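# Eject pipette tip into bin and rehang pipette

## Task

Remove the used tip from the pipette by working the tip-ejector button next to the plunger, so the tip ends up in the waste bin. The tip may only be released to drop once at least half its length is already under the bin's rim; any drop from higher fails at once. The bin must stay upright. The tip may contact nothing except the pipette and the bin; any other contact fails at once. Afterwards, hang the pipette back on its rack by its finger rest, upright and at its original hanging height. Everything must stay in place on its own at the end, without the robot holding it. Knocking anything off the table fails the task.

## Robot and tools

Robot: one UR7e-style six-joint arm carrying a right four-digit hand with 16 hinges (index, middle, ring, thumb). The hand point sits in front of the palm where thumb tip and index/middle tips meet in a pinch.

Frames. Scene frame: origin on the tabletop under the arm base, +z up, +y to the left when facing along +x; positions in metres, orientation as quaternion wxyz. Hand-point frame: +z points out along straight fingers, +x across the palm away from the thumb, +y out of the palm face (palm surface at y = -0.062 m). Straight fingers hinge at z = -0.017 m and reach 0.139 m beyond that; bending moves tips toward +y. A rigid mast on the palm side of the wrist (x +0.05 to +0.10, z -0.16 to -0.11, up to y = +0.06) can collide. Only the rubber fingertip caps grip well.

A row is 24 numbers, each in [-1, 1], for the single arm: dx, dy, dz, rx, ry, rz, then 16 hinge goals (index_mcp, index_abd, index_pip, index_dip, middle_mcp, middle_abd, middle_pip, middle_dip, ring_mcp, ring_abd, ring_pip, ring_dip, thumb_cmc, thumb_axl, thumb_mcp, thumb_ipl), then current_limit, speed.
- dx..rz are an offset, not a pose: a target relative to the hand point's pose in the most recent result that reported it (or, before any such result, and for a second call within one reply, relative to where the robot is when the action begins). They are expressed in the hand-point axes. Scale: 1.0 equals 0.6 m for dx, dy, dz, and 180 degrees for the rotation vector rx, ry, rz. All rows of one action share the same reference; they do not chain. All zeros means return to the reference, not stay still.
- Hinge numbers are absolute goals, mapped linearly between each hinge's two stops. Straight values: finger _mcp +0.75, _abd 0.00, _pip +0.58, _dip +0.70; thumb_cmc +0.71, thumb_axl +0.68, thumb_mcp +0.23, thumb_ipl +0.17. Moving toward -1 curls fingers toward the palm (_abd swings the finger away from the thumb), swings the thumb in front of the palm (cmc), rolls it (axl) and bends it (mcp, ipl).
- current_limit: motor current cap, 0 mA at -1 up to 550 mA at +1 (minimum 11 mA); very low values may not lift a finger. speed: hinge set-point rate = (speed+1)/2 x 5.9 rad/s. Start values +0.4 and -0.6; they persist until changed.

Tools.
- execute_actions {actions, pictures}: actions holds at most one item. Empty list: just report state (with pictures). {rows:[...], steps:n}: up to 15 rows and 15 steps of 1/30 s (default 15, minimum 3); the final row repeats to fill the steps. {steps:n} alone: a pause of up to 300 steps counted from the previous result, including your reply time. pictures:true adds camera images.
- move {target, speed, stop_force}: target is one 24-number row as above (offset, same reference rule). The hand point travels a straight path for 0.5 to 10 s; speed in m/s, 0.002 to 0.5, default 0.25 (rotation up to twice that in rad/s). It does not avoid obstacles and can overshoot speed, notably near full arm extension. stop_force, 9 to 40 N, ends the path when the wrist sensor sees that much extra resistance along the line to the target, then backs off 2 steps; only reliable for slow, non-rotating moves, and omit it when moving away from something being pressed. Result line 'move:' gives the ending (done, off_target, moving, held, fault, contact) and limits (paced = pose clipped, held = steps blocked).
- wait {seconds}: 0 to 10 s, sends nothing new.
- zoom_image {camera, region}: camera is cam_head_left, cam_head_right, cam_high, cam_low or cam_wrist (each 672x504); region [x0,y0,x1,y1] in pixels from top-left, at most 504x504.
- read_manual {section}: licence texts only.
- finished_scene {scene}: ends and grades the current scene (1 or 2); irreversible.

Results. State line: hand point position, quaternion and velocities in scene frame (position reading less exact at long reach). 'Hand target' appears only when nothing is pending. hand_goal, hand_measured, hand_current_ma (positive pushes toward -1), hand_state (moving, goal, blocked, overload) per motor, plus current hand_current_limit and hand_speed. Joint positions and torques (noisy, offset). Wrist force/torque in hand axes, about 50 N saturation, few N offset and noise; pressing gives a force pointing back into the arm. 'pose unreachable' and HELD mark steps the clearance check altered or blocked. Three steps of each action run after the result, during your reply.

Motion behaviour: each control step clips the commanded pose to within 100 mm and 16 degrees of the measured one, and the arm lags about 0.17 s; large moves may need several calls. Position has priority over orientation. A finger presses only while its goal lies past the object's surface; repeating hand_goal keeps a grip, repeating hand_measured relaxes it.

Avoid: torque faults and any outside force of 150 N (10 s stop, rest of call skipped); the stiff arm faults if commanded even slightly into a rigid surface, so approach contacts slowly. Motors at 495 mA or more for 5 s overload and go limp for 10 s. Holding loads heats arm motors (warning at 70 °C, braking stop at 85 °C). Do not let the tip touch the table, rack, fingers or anything besides pipette and bin; release it only when at least half is below the bin rim; don't tip the bin; don't slam, drop or push things off the table. Occasional nudges may move loose objects.

Each tool is called after ">>>" as a command line: name --argument value for each argument, lists and objects as JSON in quotes; but a table of rows of numbers goes row by row, as --pt "numbers of a row", without its own name.

## Session

>>> execute_actions --actions '[]'

Scene clock: 0.00 s of 9600.00 s.
end_effector_position=(+0.4326, -0.1928, +0.2072) hand_goal=(+0.754, +0.000, +0.576, +0.696, +0.754, +0.000, +0.576, +0.696, +0.754, +0.000, +0.576, +0.696, +0.714, +0.678, +0.226, +0.168) hand_measured=(+0.754, +0.000, +0.576, +0.696, +0.754, +0.000, +0.576, +0.696, +0.754, +0.000, +0.576, +0.696, +0.714, +0.678, +0.226, +0.168) hand_current_ma=(+0, +0, +0, +0, +0, +0, +0, +0, +0, +0, +0, +0, +0, +0, +0, +0) hand_state=(goal, goal, goal, goal, goal, overload, goal, goal, goal, goal, goal, goal, goal, goal, goal, goal) hand_current_limit=0.40 hand_speed=-0.60 end_effector_quat_wxyz=(-0.292, +0.422, +0.833, -0.209) end_effector_velocity=(-0.000, +0.000, -0.000) end_effector_angular_velocity=(+0.000, +0.002, -0.000)
Joint positions: [-0.647 -1.362  1.677 -1.306 -2.046 -1.094]
Joint velocities: [ 0.     0.001  0.001  0.001 -0.     0.001]
Joint torques (N m, as the arm reports them, + toward a larger angle): no reading
Wrist force (N, on the end effector, along its own x y z axes, offset not removed): no reading
Wrist torque (N m, same axes, about the end effector's origin, offset not removed): no reading
Hand target: +0.433, -0.193, +0.207; -0.292, +0.422, +0.833, -0.209

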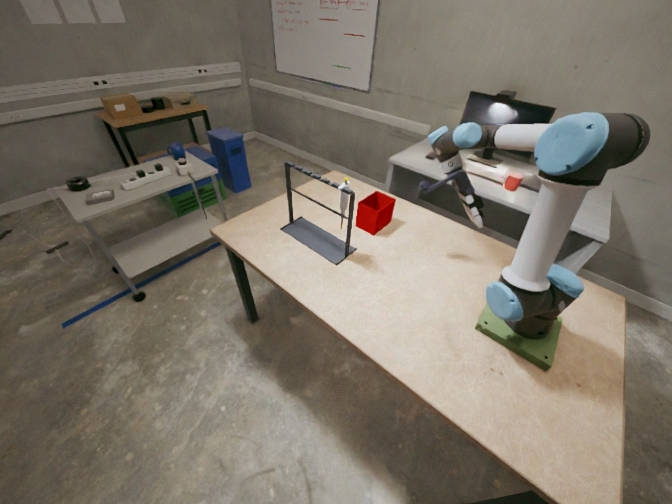

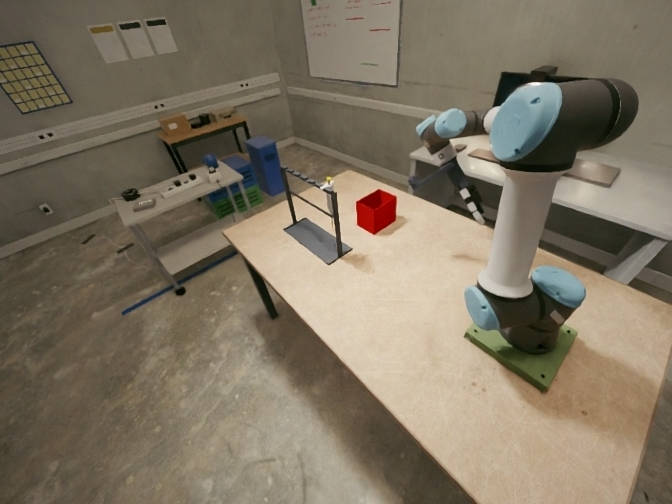

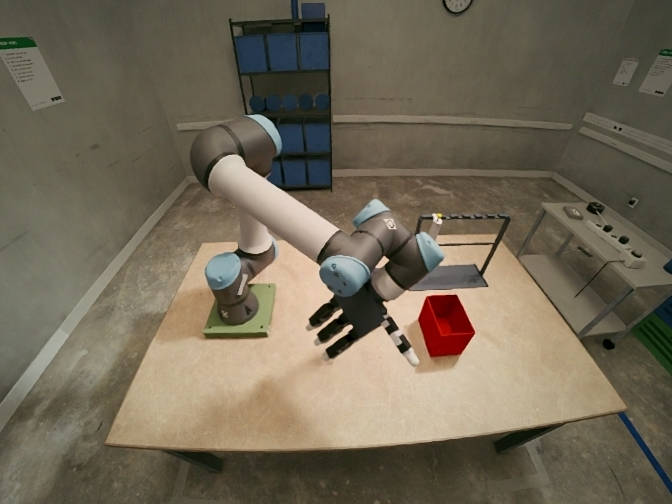

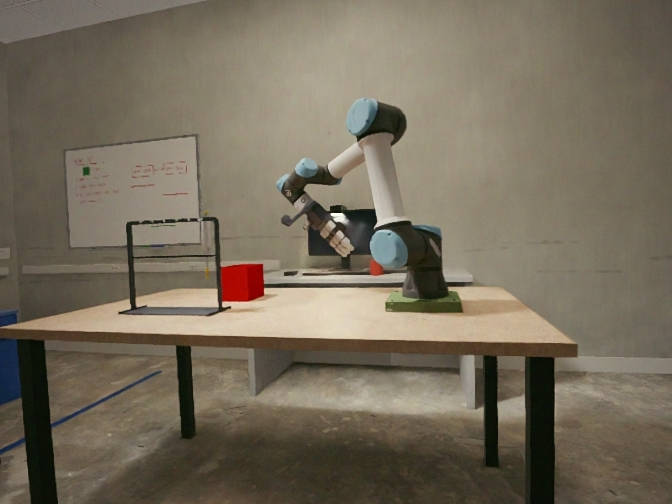

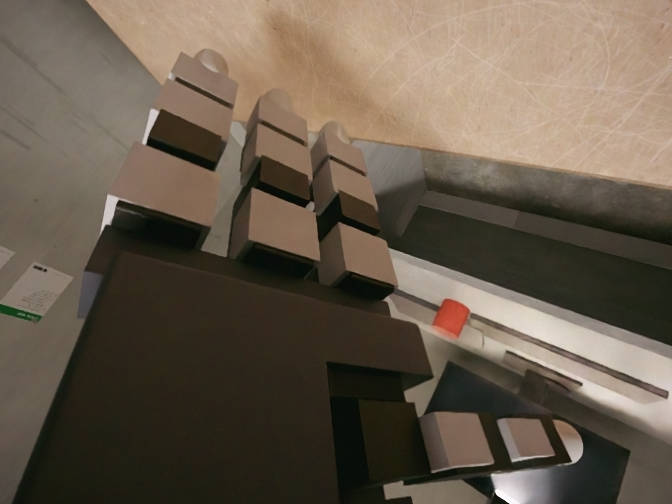

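>>> zoom_image --camera "cam_head_left" --region '[270, 150, 410, 270]'

>>> zoom_image --camera "cam_low" --region '[110, 200, 280, 325]'

>>> zoom_image --camera "cam_high" --region '[400, 195, 520, 295]'

Region (270, 150, 410, 270) of cam_head_left's 672x504 image, scaled by 3.600, with more detail than that image has; it fills the top 432 rows of this view, and the rest is white.

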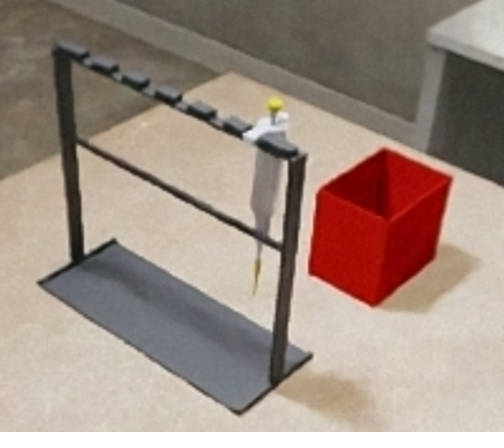

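Region (110, 200, 280, 325) of cam_low's 672x504 image, scaled by 2.965, with more detail than that image has; it fills the top 371 rows of this view, and the rest is white.

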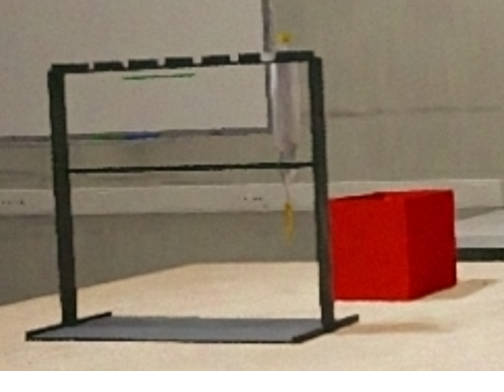

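Region (400, 195, 520, 295) of cam_high's 672x504 image, scaled by 4.200, with more detail than that image has.

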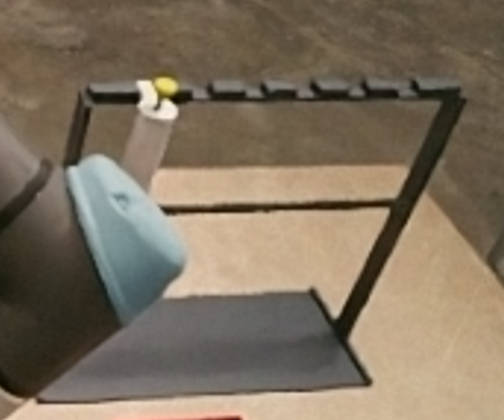

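>>> move --target '[0.231,0.074,-0.396,-0.362,-0.645,-0.122,0.75,0,0.58,0.7,0.75,0,0.58,0.7,0.75,0,0.58,0.7,0.71,0.68,0.23,0.17,0.4,0]' --speed 0.3

>>> zoom_image --camera "cam_head_right" --region '[305, 165, 355, 215]'

Scene clock: 5.30 s of 9600.00 s.
end_effector_position=(+0.5497, -0.0296, +0.4001) hand_goal=(+0.750, +0.000, +0.580, +0.700, +0.750, +0.000, +0.580, +0.700, +0.750, +0.000, +0.580, +0.700, +0.710, +0.680, +0.230, +0.170) hand_measured=(+0.748, -0.002, +0.578, +0.698, +0.748, -0.192, +0.578, +0.698, +0.748, -0.004, +0.578, +0.696, +0.708, +0.678, +0.228, +0.168) hand_current_ma=(-14, -13, -14, -14, -16, +0, -14, -14, -14, -20, -14, -16, -10, -14, -16, -15) hand_state=(goal, goal, goal, goal, goal, overload, goal, goal, goal, goal, goal, goal, goal, goal, goal, goal) hand_current_limit=0.40 hand_speed=0.00 end_effector_quat_wxyz=(+0.706, +0.001, +0.708, +0.001) end_effector_velocity=(+0.001, +0.000, +0.001) end_effector_angular_velocity=(+0.002, -0.016, +0.004)
Joint positions: [-0.794 -1.332  2.332 -4.14  -0.82  -1.567]
Joint velocities: [ 0.002  0.014 -0.009 -0.027  0.001  0.017]
Joint torques (N m, as the arm reports them, + toward a larger angle): [ 13.34 -13.38 -25.53  -3.36   2.05   1.51]
Wrist force (N, on the end effector, along its own x y z axes, offset not removed): [1.6 -1.0 -2.0]
Wrist torque (N m, same axes, about the end effector's origin, offset not removed): [0.14 -0.08 0.07]
Hand target: +0.550, -0.030, +0.400; +0.707, +0.001, +0.707, +0.001
Off the commanded pose: 0.000 m, 0 deg.
Kept back: nothing.
move: done

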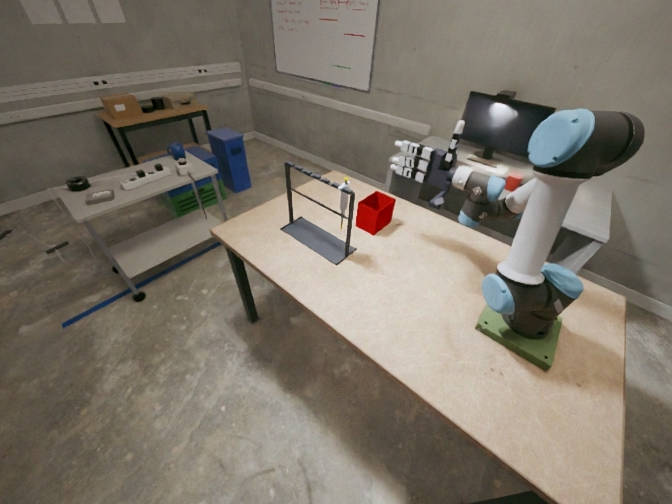

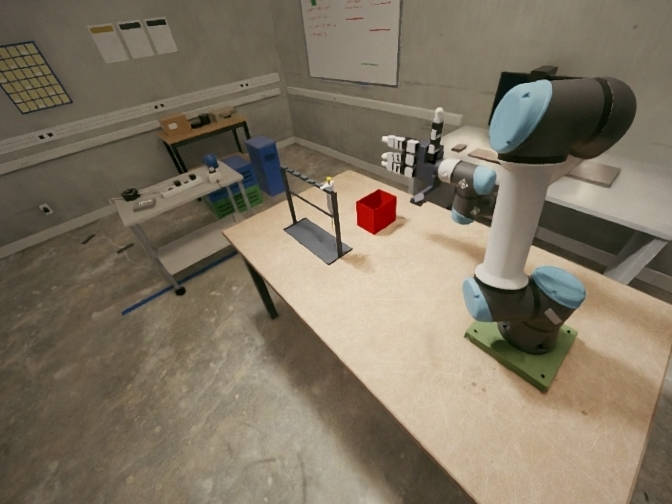

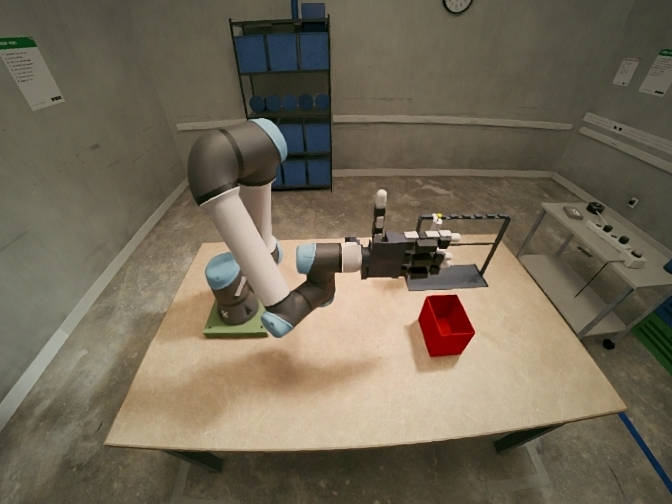

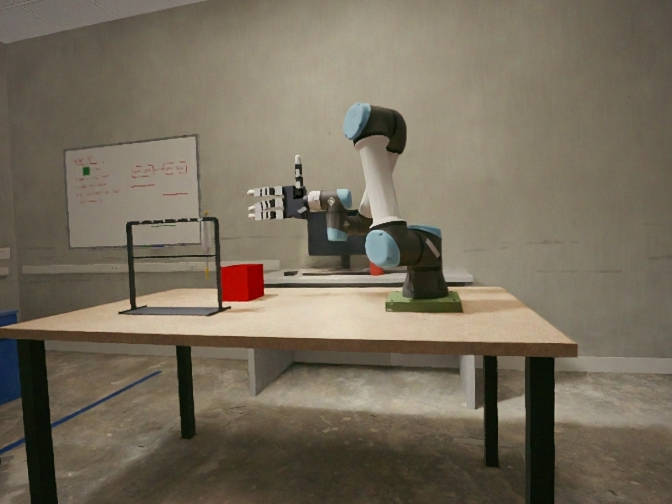

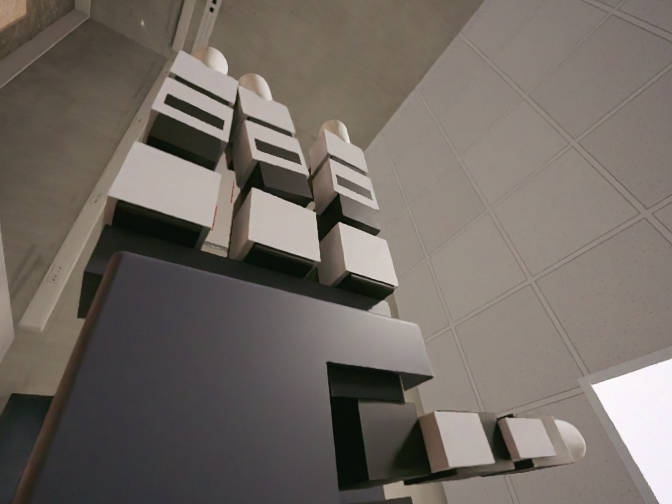

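Region (305, 165, 355, 215) of cam_head_right's 672x504 image, scaled by 10.080, with more detail than that image has.

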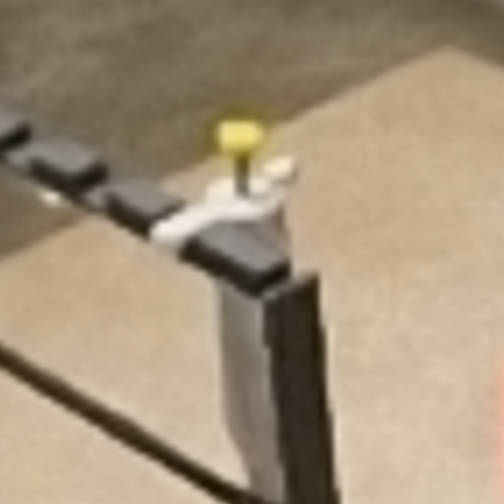

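>>> move --target '[0.2,0.216,0.283,0,0,0,0.75,0,0.58,0.7,0.75,0,0.58,0.7,0.75,0.2,0.58,0.7,0.71,0.68,0.23,0.17,0.4,0]'

Scene clock: 7.27 s of 9600.00 s.
end_effector_position=(+0.7188, +0.1001, +0.2798) hand_goal=(+0.750, +0.000, +0.580, +0.700, +0.750, +0.000, +0.580, +0.700, +0.750, +0.200, +0.580, +0.700, +0.710, +0.680, +0.230, +0.170) hand_measured=(+0.748, -0.004, +0.578, +0.698, +0.748, -0.028, +0.578, +0.698, +0.748, +0.160, +0.578, +0.696, +0.708, +0.678, +0.228, +0.168) hand_current_ma=(-10, -15, -13, -14, -12, +0, -13, -14, -11, -174, -13, -16, -9, -14, -13, -15) hand_state=(goal, goal, goal, goal, goal, overload, goal, goal, goal, blocked, goal, goal, goal, goal, goal, goal) hand_current_limit=0.40 hand_speed=0.00 end_effector_quat_wxyz=(+0.706, +0.001, +0.708, +0.001) end_effector_velocity=(+0.003, +0.001, -0.001) end_effector_angular_velocity=(+0.000, +0.000, -0.001)
Joint positions: [-0.29  -0.822  1.913 -4.231 -1.324 -1.566]
Joint velocities: [ 0.003  0.005 -0.008  0.004 -0.005  0.   ]
Joint torques (N m, as the arm reports them, + toward a larger angle): [ 12.82 -31.41 -25.18  -0.36  -2.74   1.52]
Wrist force (N, on the end effector, along its own x y z axes, offset not removed): [0.6 -0.5 -1.0]
Wrist torque (N m, same axes, about the end effector's origin, offset not removed): [0.06 0.06 0.02]
Hand target: +0.719, +0.100, +0.280; +0.706, +0.001, +0.708, +0.001
Off the commanded pose: 0.000 m, 0 deg.
Kept back: nothing.
move: done

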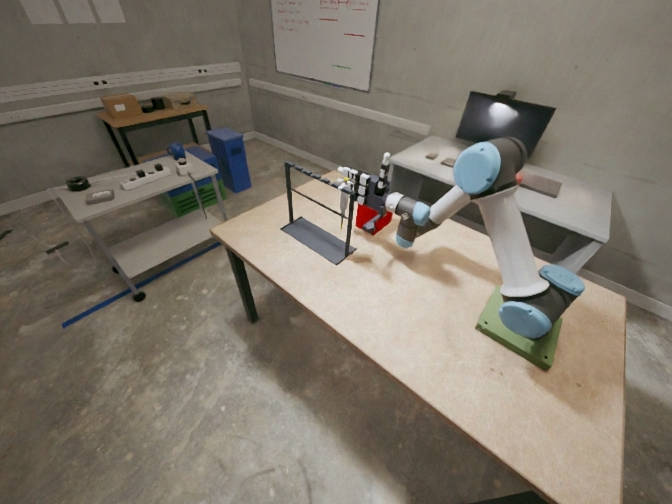

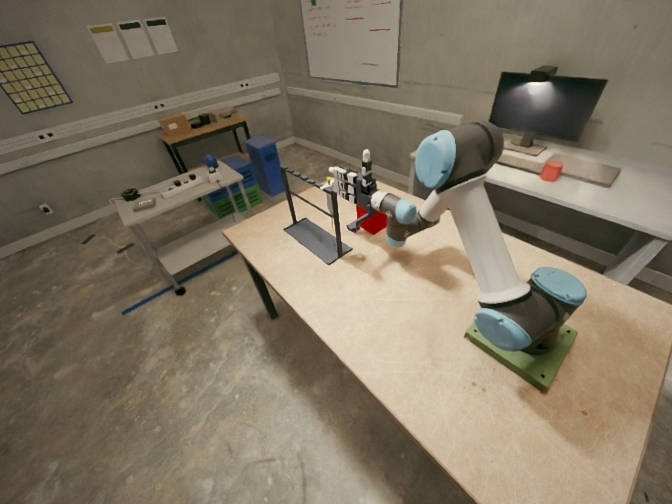

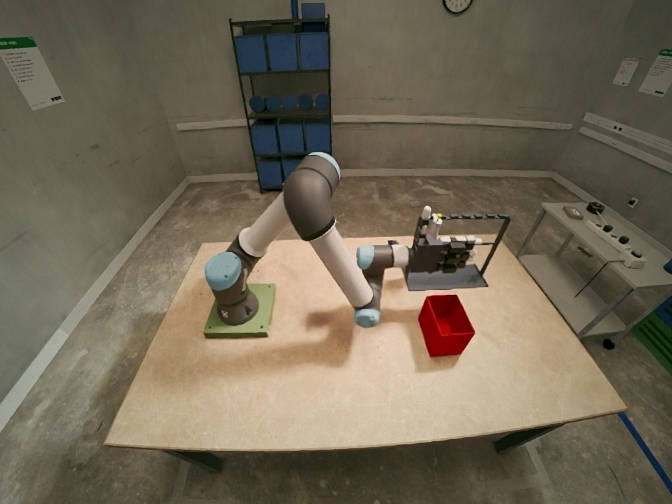

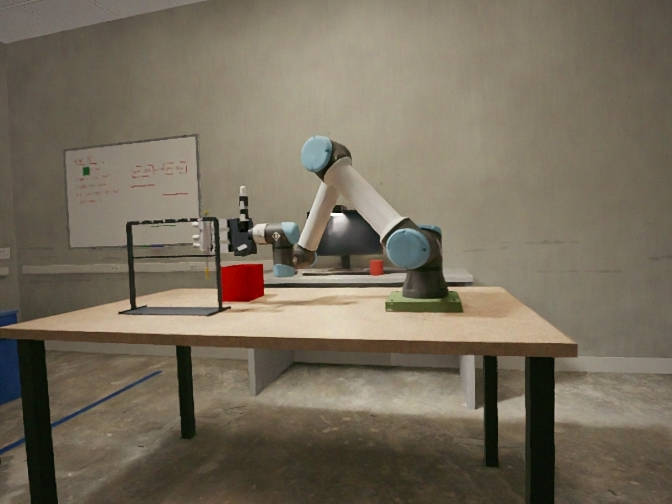

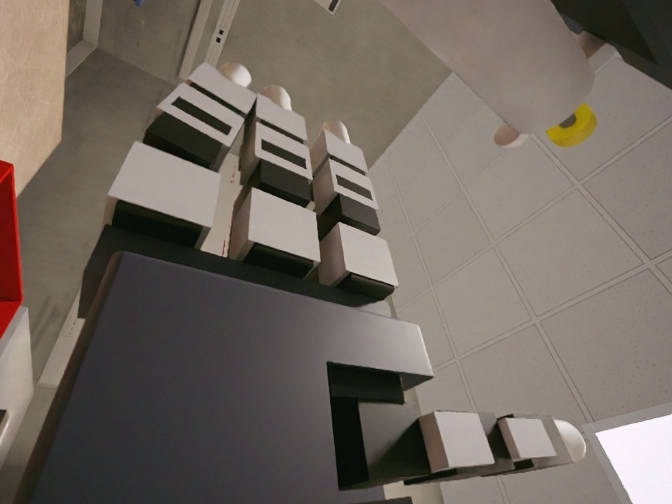

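>>> move --target '[0.05,0.033,0.033,0,0,0,0.75,0,0.58,0.7,0.75,0,0.58,0.7,0.75,0.2,0.58,0.7,0.71,0.68,0.23,0.17,0.4,0]' --speed 0.1

>>> zoom_image --camera "cam_low" --region '[160, 180, 300, 320]'

>>> zoom_image --camera "cam_head_right" --region '[290, 145, 400, 255]'

Scene clock: 8.50 s of 9600.00 s.
end_effector_position=(+0.7383, +0.1197, +0.2500) hand_goal=(+0.750, +0.000, +0.580, +0.700, +0.750, +0.000, +0.580, +0.700, +0.750, +0.200, +0.580, +0.700, +0.710, +0.680, +0.230, +0.170) hand_measured=(+0.748, -0.004, +0.578, +0.698, +0.748, -0.028, +0.578, +0.698, +0.748, +0.160, +0.578, +0.696, +0.708, +0.678, +0.228, +0.168) hand_current_ma=(-10, -15, -13, -14, -12, +0, -13, -14, -11, -174, -13, -16, -9, -14, -13, -15) hand_state=(goal, goal, goal, goal, goal, overload, goal, goal, goal, blocked, goal, goal, goal, goal, goal, goal) hand_current_limit=0.40 hand_speed=0.00 end_effector_quat_wxyz=(+0.706, +0.001, +0.708, +0.001) end_effector_velocity=(+0.002, +0.002, -0.002) end_effector_angular_velocity=(+0.001, +0.001, +0.001)
Joint positions: [-0.241 -0.733  1.839 -4.246 -1.373 -1.566]
Joint velocities: [ 0.004  0.006 -0.006  0.001 -0.004  0.001]
Joint torques (N m, as the arm reports them, + toward a larger angle): [ 12.77 -33.72 -22.86  -4.01  -2.77   1.58]
Wrist force (N, on the end effector, along its own x y z axes, offset not removed): [1.2 -0.5 -1.3]
Wrist torque (N m, same axes, about the end effector's origin, offset not removed): [0.07 0.01 0.08]
Hand target: +0.739, +0.120, +0.250; +0.706, +0.001, +0.708, +0.001
Off the commanded pose: 0.000 m, 0 deg.
Kept back: nothing.
move: done

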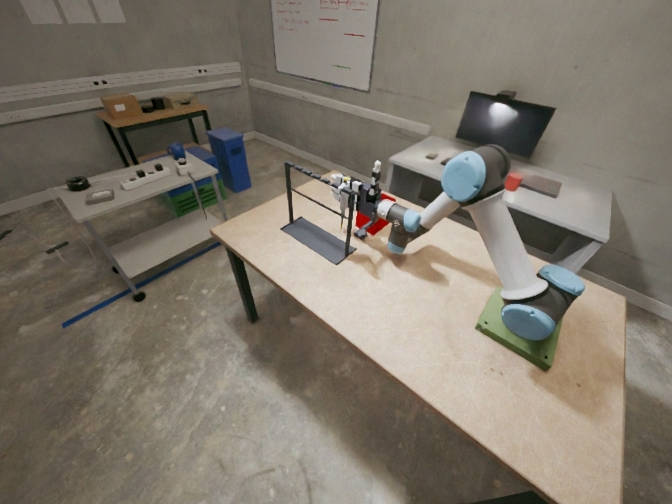

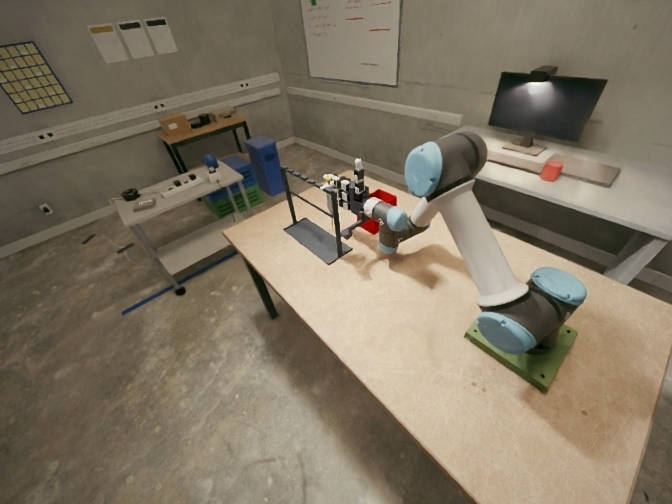

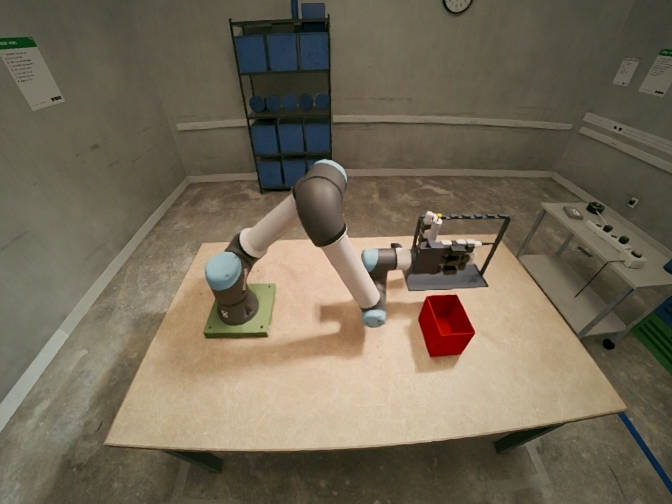

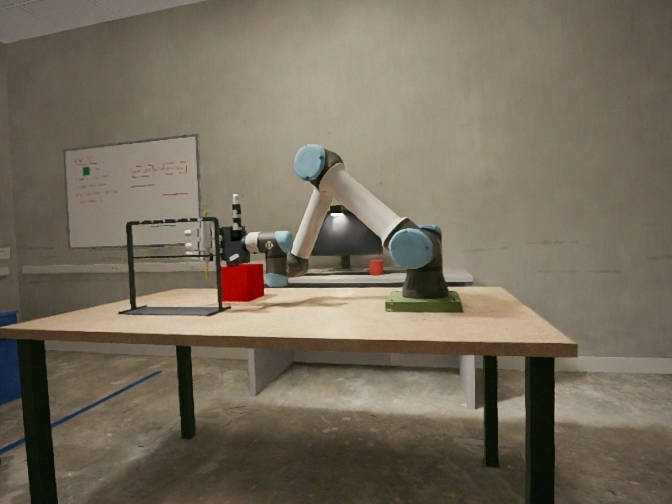

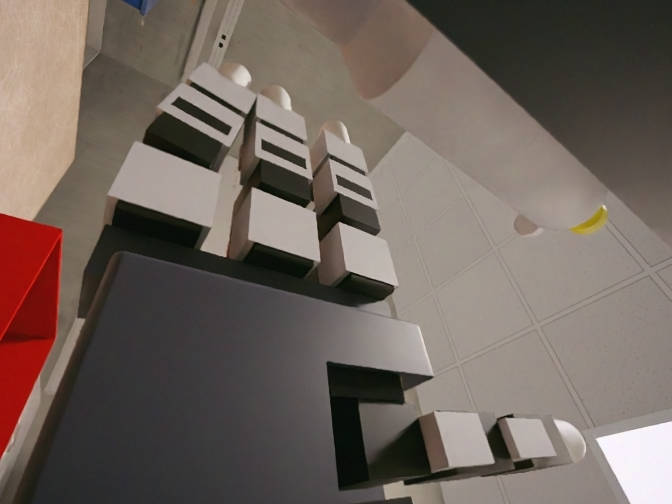

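Region (160, 180, 300, 320) of cam_low's 672x504 image, scaled by 3.600, with more detail than that image has.

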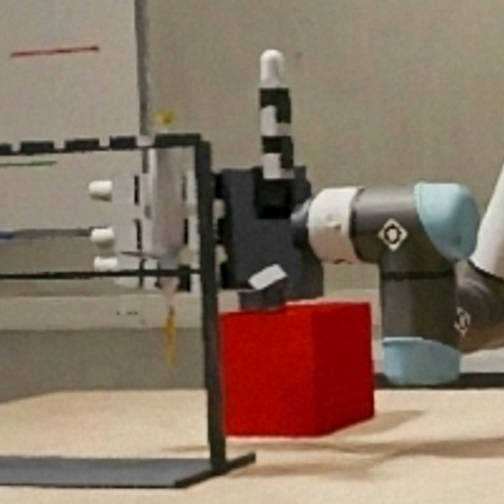

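Region (290, 145, 400, 255) of cam_head_right's 672x504 image, scaled by 4.582, with more detail than that image has.

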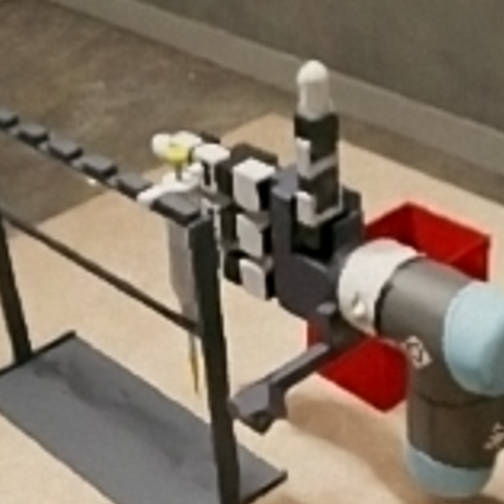

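>>> move --target '[-0.008,0.05,0.05,0,0,0,0.75,0,0.58,0.7,0.75,0,0.58,0.7,0.75,0.2,0.58,0.7,0.71,0.68,0.23,0.17,0.4,0]' --speed 0.05

>>> zoom_image --camera "cam_low" --region '[160, 180, 300, 320]'

>>> zoom_image --camera "cam_head_left" --region '[300, 145, 410, 255]'

>>> zoom_image --camera "cam_high" --region '[390, 190, 490, 290]'

Scene clock: 10.20 s of 9600.00 s.
end_effector_position=(+0.7680, +0.1495, +0.2547) hand_goal=(+0.750, +0.000, +0.580, +0.700, +0.750, +0.000, +0.580, +0.700, +0.750, +0.200, +0.580, +0.700, +0.710, +0.680, +0.230, +0.170) hand_measured=(+0.748, -0.004, +0.578, +0.698, +0.748, -0.028, +0.578, +0.698, +0.748, +0.160, +0.578, +0.696, +0.708, +0.678, +0.228, +0.168) hand_current_ma=(-10, -15, -13, -14, -12, +0, -13, -14, -11, -174, -13, -16, -9, -14, -13, -15) hand_state=(goal, goal, goal, goal, goal, overload, goal, goal, goal, blocked, goal, goal, goal, goal, goal, goal) hand_current_limit=0.40 hand_speed=0.00 end_effector_quat_wxyz=(+0.706, +0.001, +0.708, +0.001) end_effector_velocity=(+0.002, +0.002, -0.001) end_effector_angular_velocity=(+0.001, +0.002, +0.001)
Joint positions: [-0.174 -0.704  1.737 -4.172 -1.44  -1.566]
Joint velocities: [ 0.005  0.004 -0.008  0.006 -0.004  0.   ]
Joint torques (N m, as the arm reports them, + toward a larger angle): [ 12.93 -34.61 -24.98  -0.45  -2.96   1.66]
Wrist force (N, on the end effector, along its own x y z axes, offset not removed): [0.7 0.1 -1.1]
Wrist torque (N m, same axes, about the end effector's origin, offset not removed): [0.16 0.02 0.10]
Hand target: +0.768, +0.150, +0.255; +0.706, +0.001, +0.708, +0.001
Off the commanded pose: 0.000 m, 0 deg.
Kept back: nothing.
move: done

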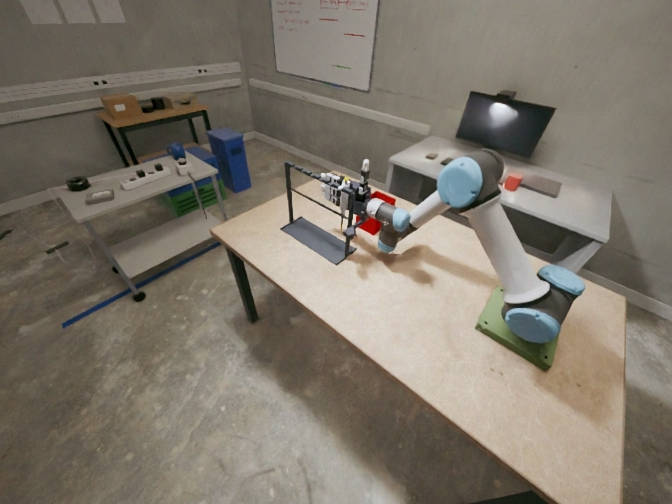

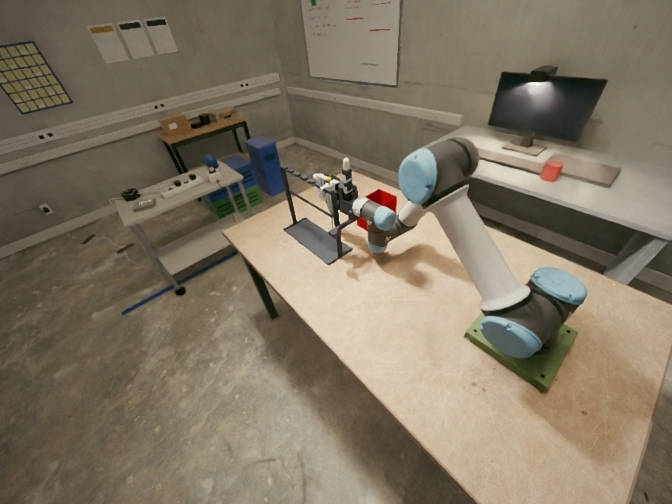

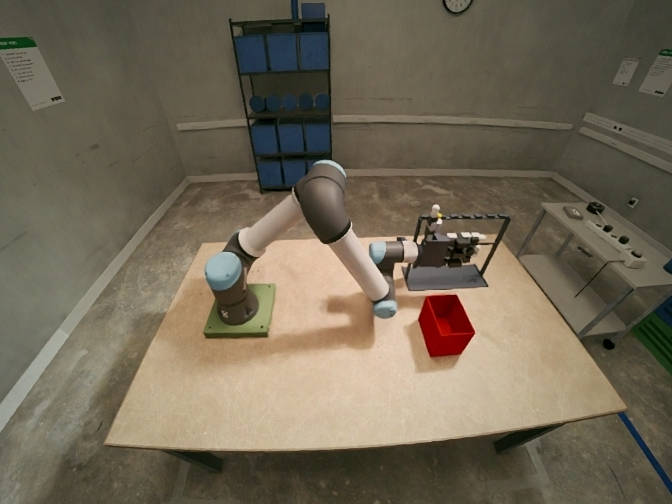

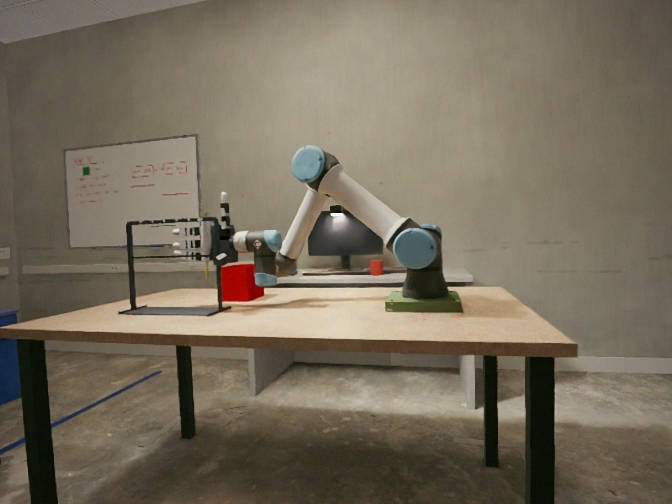

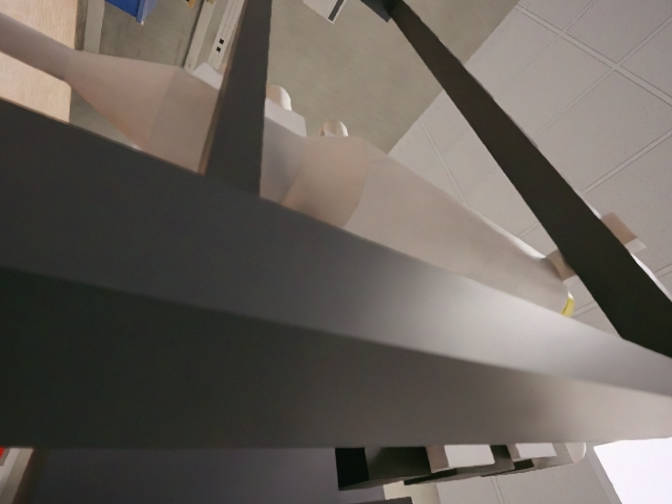

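Region (160, 180, 300, 320) of cam_low's 672x504 image, scaled by 3.600, with more detail than that image has.

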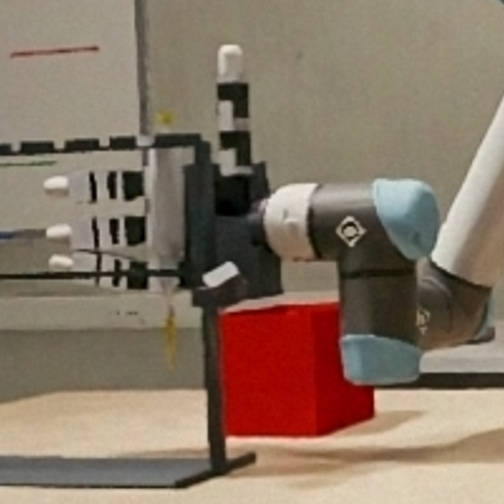

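Region (300, 145, 410, 255) of cam_head_left's 672x504 image, scaled by 4.582, with more detail than that image has.

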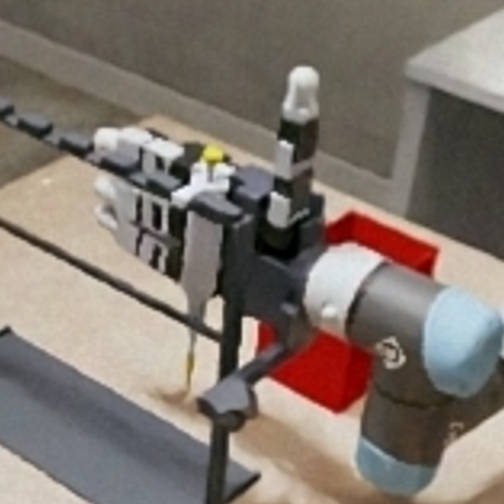

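Region (390, 190, 490, 290) of cam_high's 672x504 image, scaled by 5.040, with more detail than that image has.

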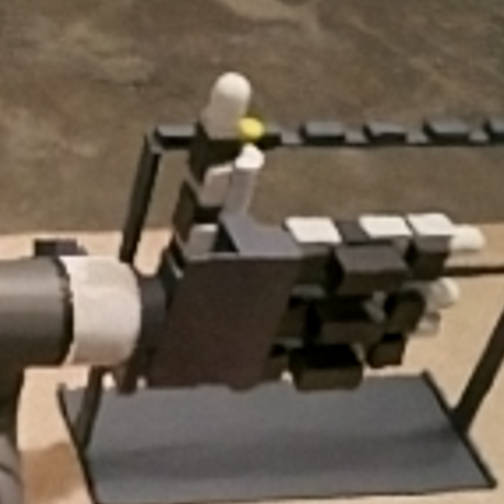

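>>> move --target '[0,0.033,-0.006,0,0,0,0.16,0,-0.4,0.3,0.16,0,-0.4,0.3,0.75,0.15,0.58,0.7,0.71,0.68,0.23,0.17,0.4,-0.3]' --speed 0.04

>>> zoom_image --camera "cam_low" --region '[160, 190, 260, 290]'

>>> zoom_image --camera "cam_head_right" --region '[290, 150, 380, 240]'

>>> zoom_image --camera "cam_high" --region '[400, 190, 480, 270]'

Scene clock: 15.03 s of 9600.00 s.
end_effector_position=(+0.7644, +0.1693, +0.2547) hand_goal=(+0.160, +0.000, -0.400, +0.300, +0.160, +0.000, -0.400, +0.300, +0.750, +0.150, +0.580, +0.700, +0.710, +0.680, +0.230, +0.170) hand_measured=(+0.162, -0.004, -0.398, +0.302, +0.162, -0.296, -0.396, +0.302, +0.748, +0.144, +0.578, +0.696, +0.708, +0.678, +0.228, +0.168) hand_current_ma=(+11, -15, +14, +14, +12, +0, +20, +14, -11, -26, -13, -16, -9, -14, -13, -15) hand_state=(goal, goal, goal, goal, goal, overload, goal, goal, goal, goal, goal, goal, goal, goal, goal, goal) hand_current_limit=0.40 hand_speed=-0.30 end_effector_quat_wxyz=(+0.706, +0.001, +0.708, +0.001) end_effector_velocity=(-0.000, +0.001, +0.000) end_effector_angular_velocity=(+0.001, +0.000, +0.001)
Joint positions: [-0.137 -0.705  1.74  -4.174 -1.477 -1.565]
Joint velocities: [ 0.001 -0.001  0.001 -0.     0.     0.001]
Joint torques (N m, as the arm reports them, + toward a larger angle): [ 12.82 -51.6   -4.42  -3.81  -2.69   1.74]
Wrist force (N, on the end effector, along its own x y z axes, offset not removed): [1.4 -1.0 -1.5]
Wrist torque (N m, same axes, about the end effector's origin, offset not removed): [0.07 -0.13 -0.01]
Hand target: +0.764, +0.169, +0.255; +0.706, +0.001, +0.708, +0.001
Off the commanded pose: 0.000 m, 0 deg.
Kept back: nothing.
move: done

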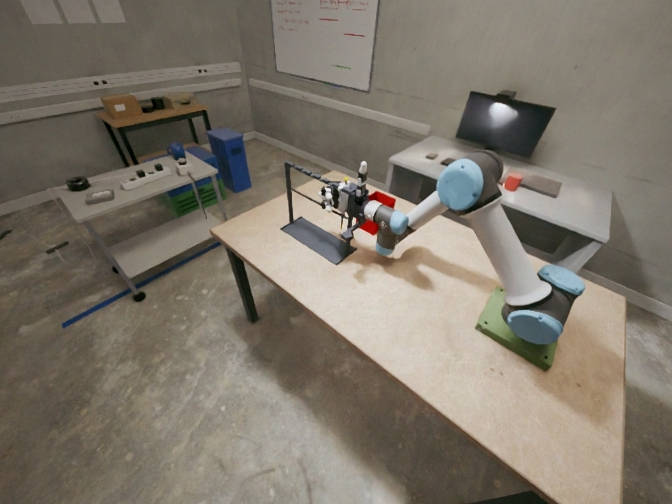

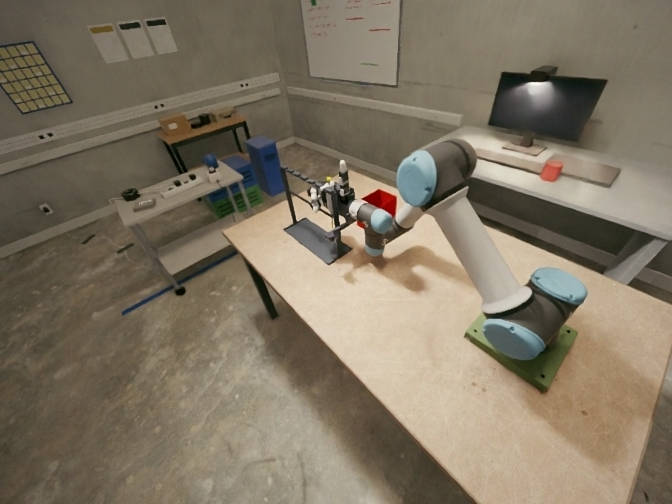

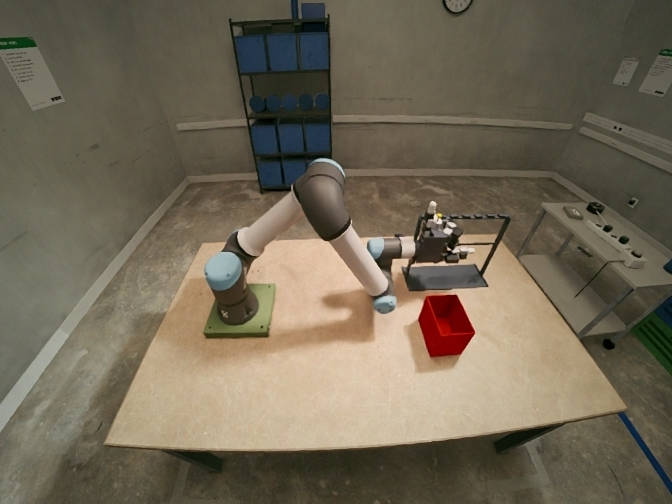

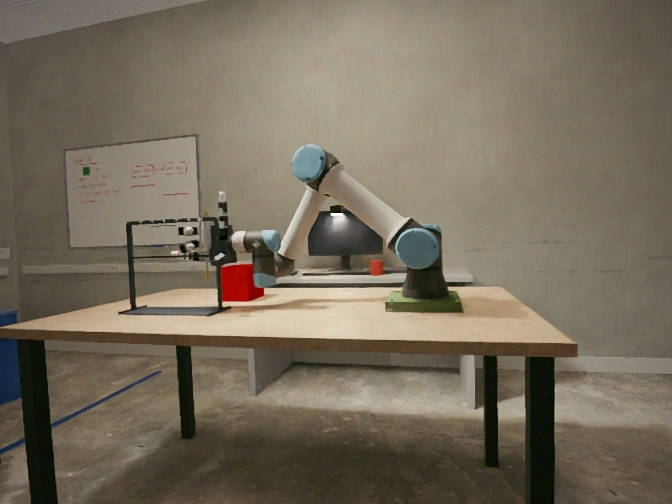

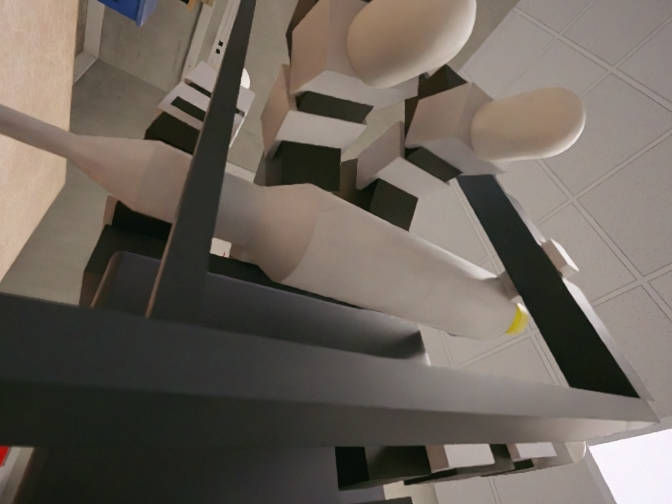

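Region (160, 190, 260, 290) of cam_low's 672x504 image, scaled by 5.040, with more detail than that image has.

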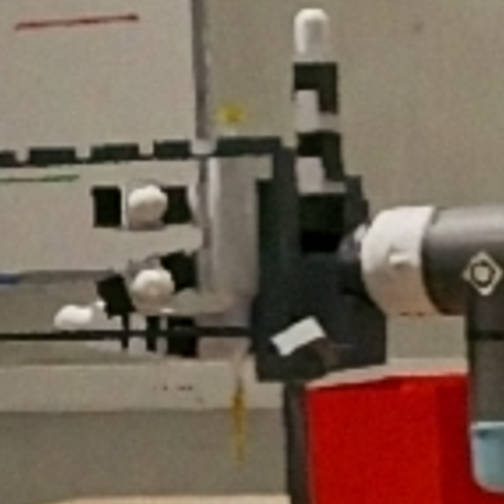

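Region (290, 150, 380, 240) of cam_head_right's 672x504 image, scaled by 5.600, with more detail than that image has.

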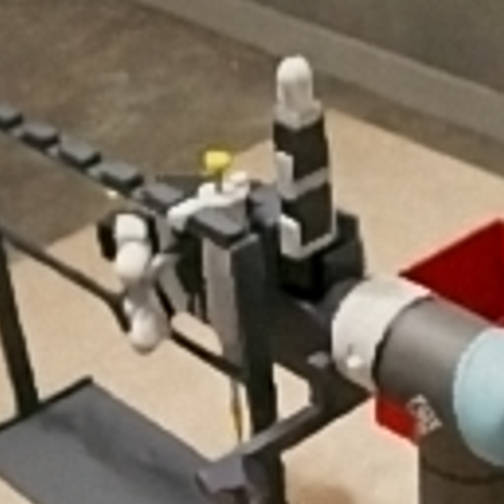

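Region (400, 190, 480, 270) of cam_high's 672x504 image, scaled by 6.300, with more detail than that image has.

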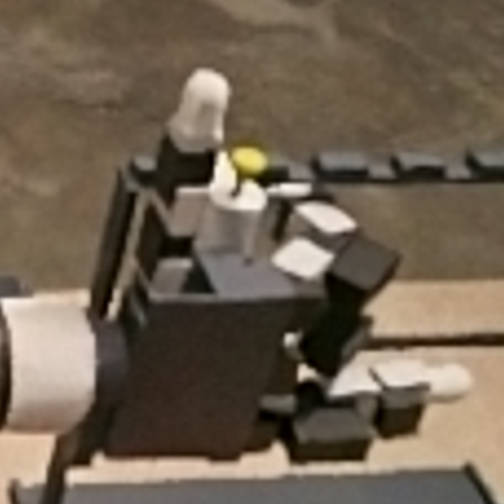

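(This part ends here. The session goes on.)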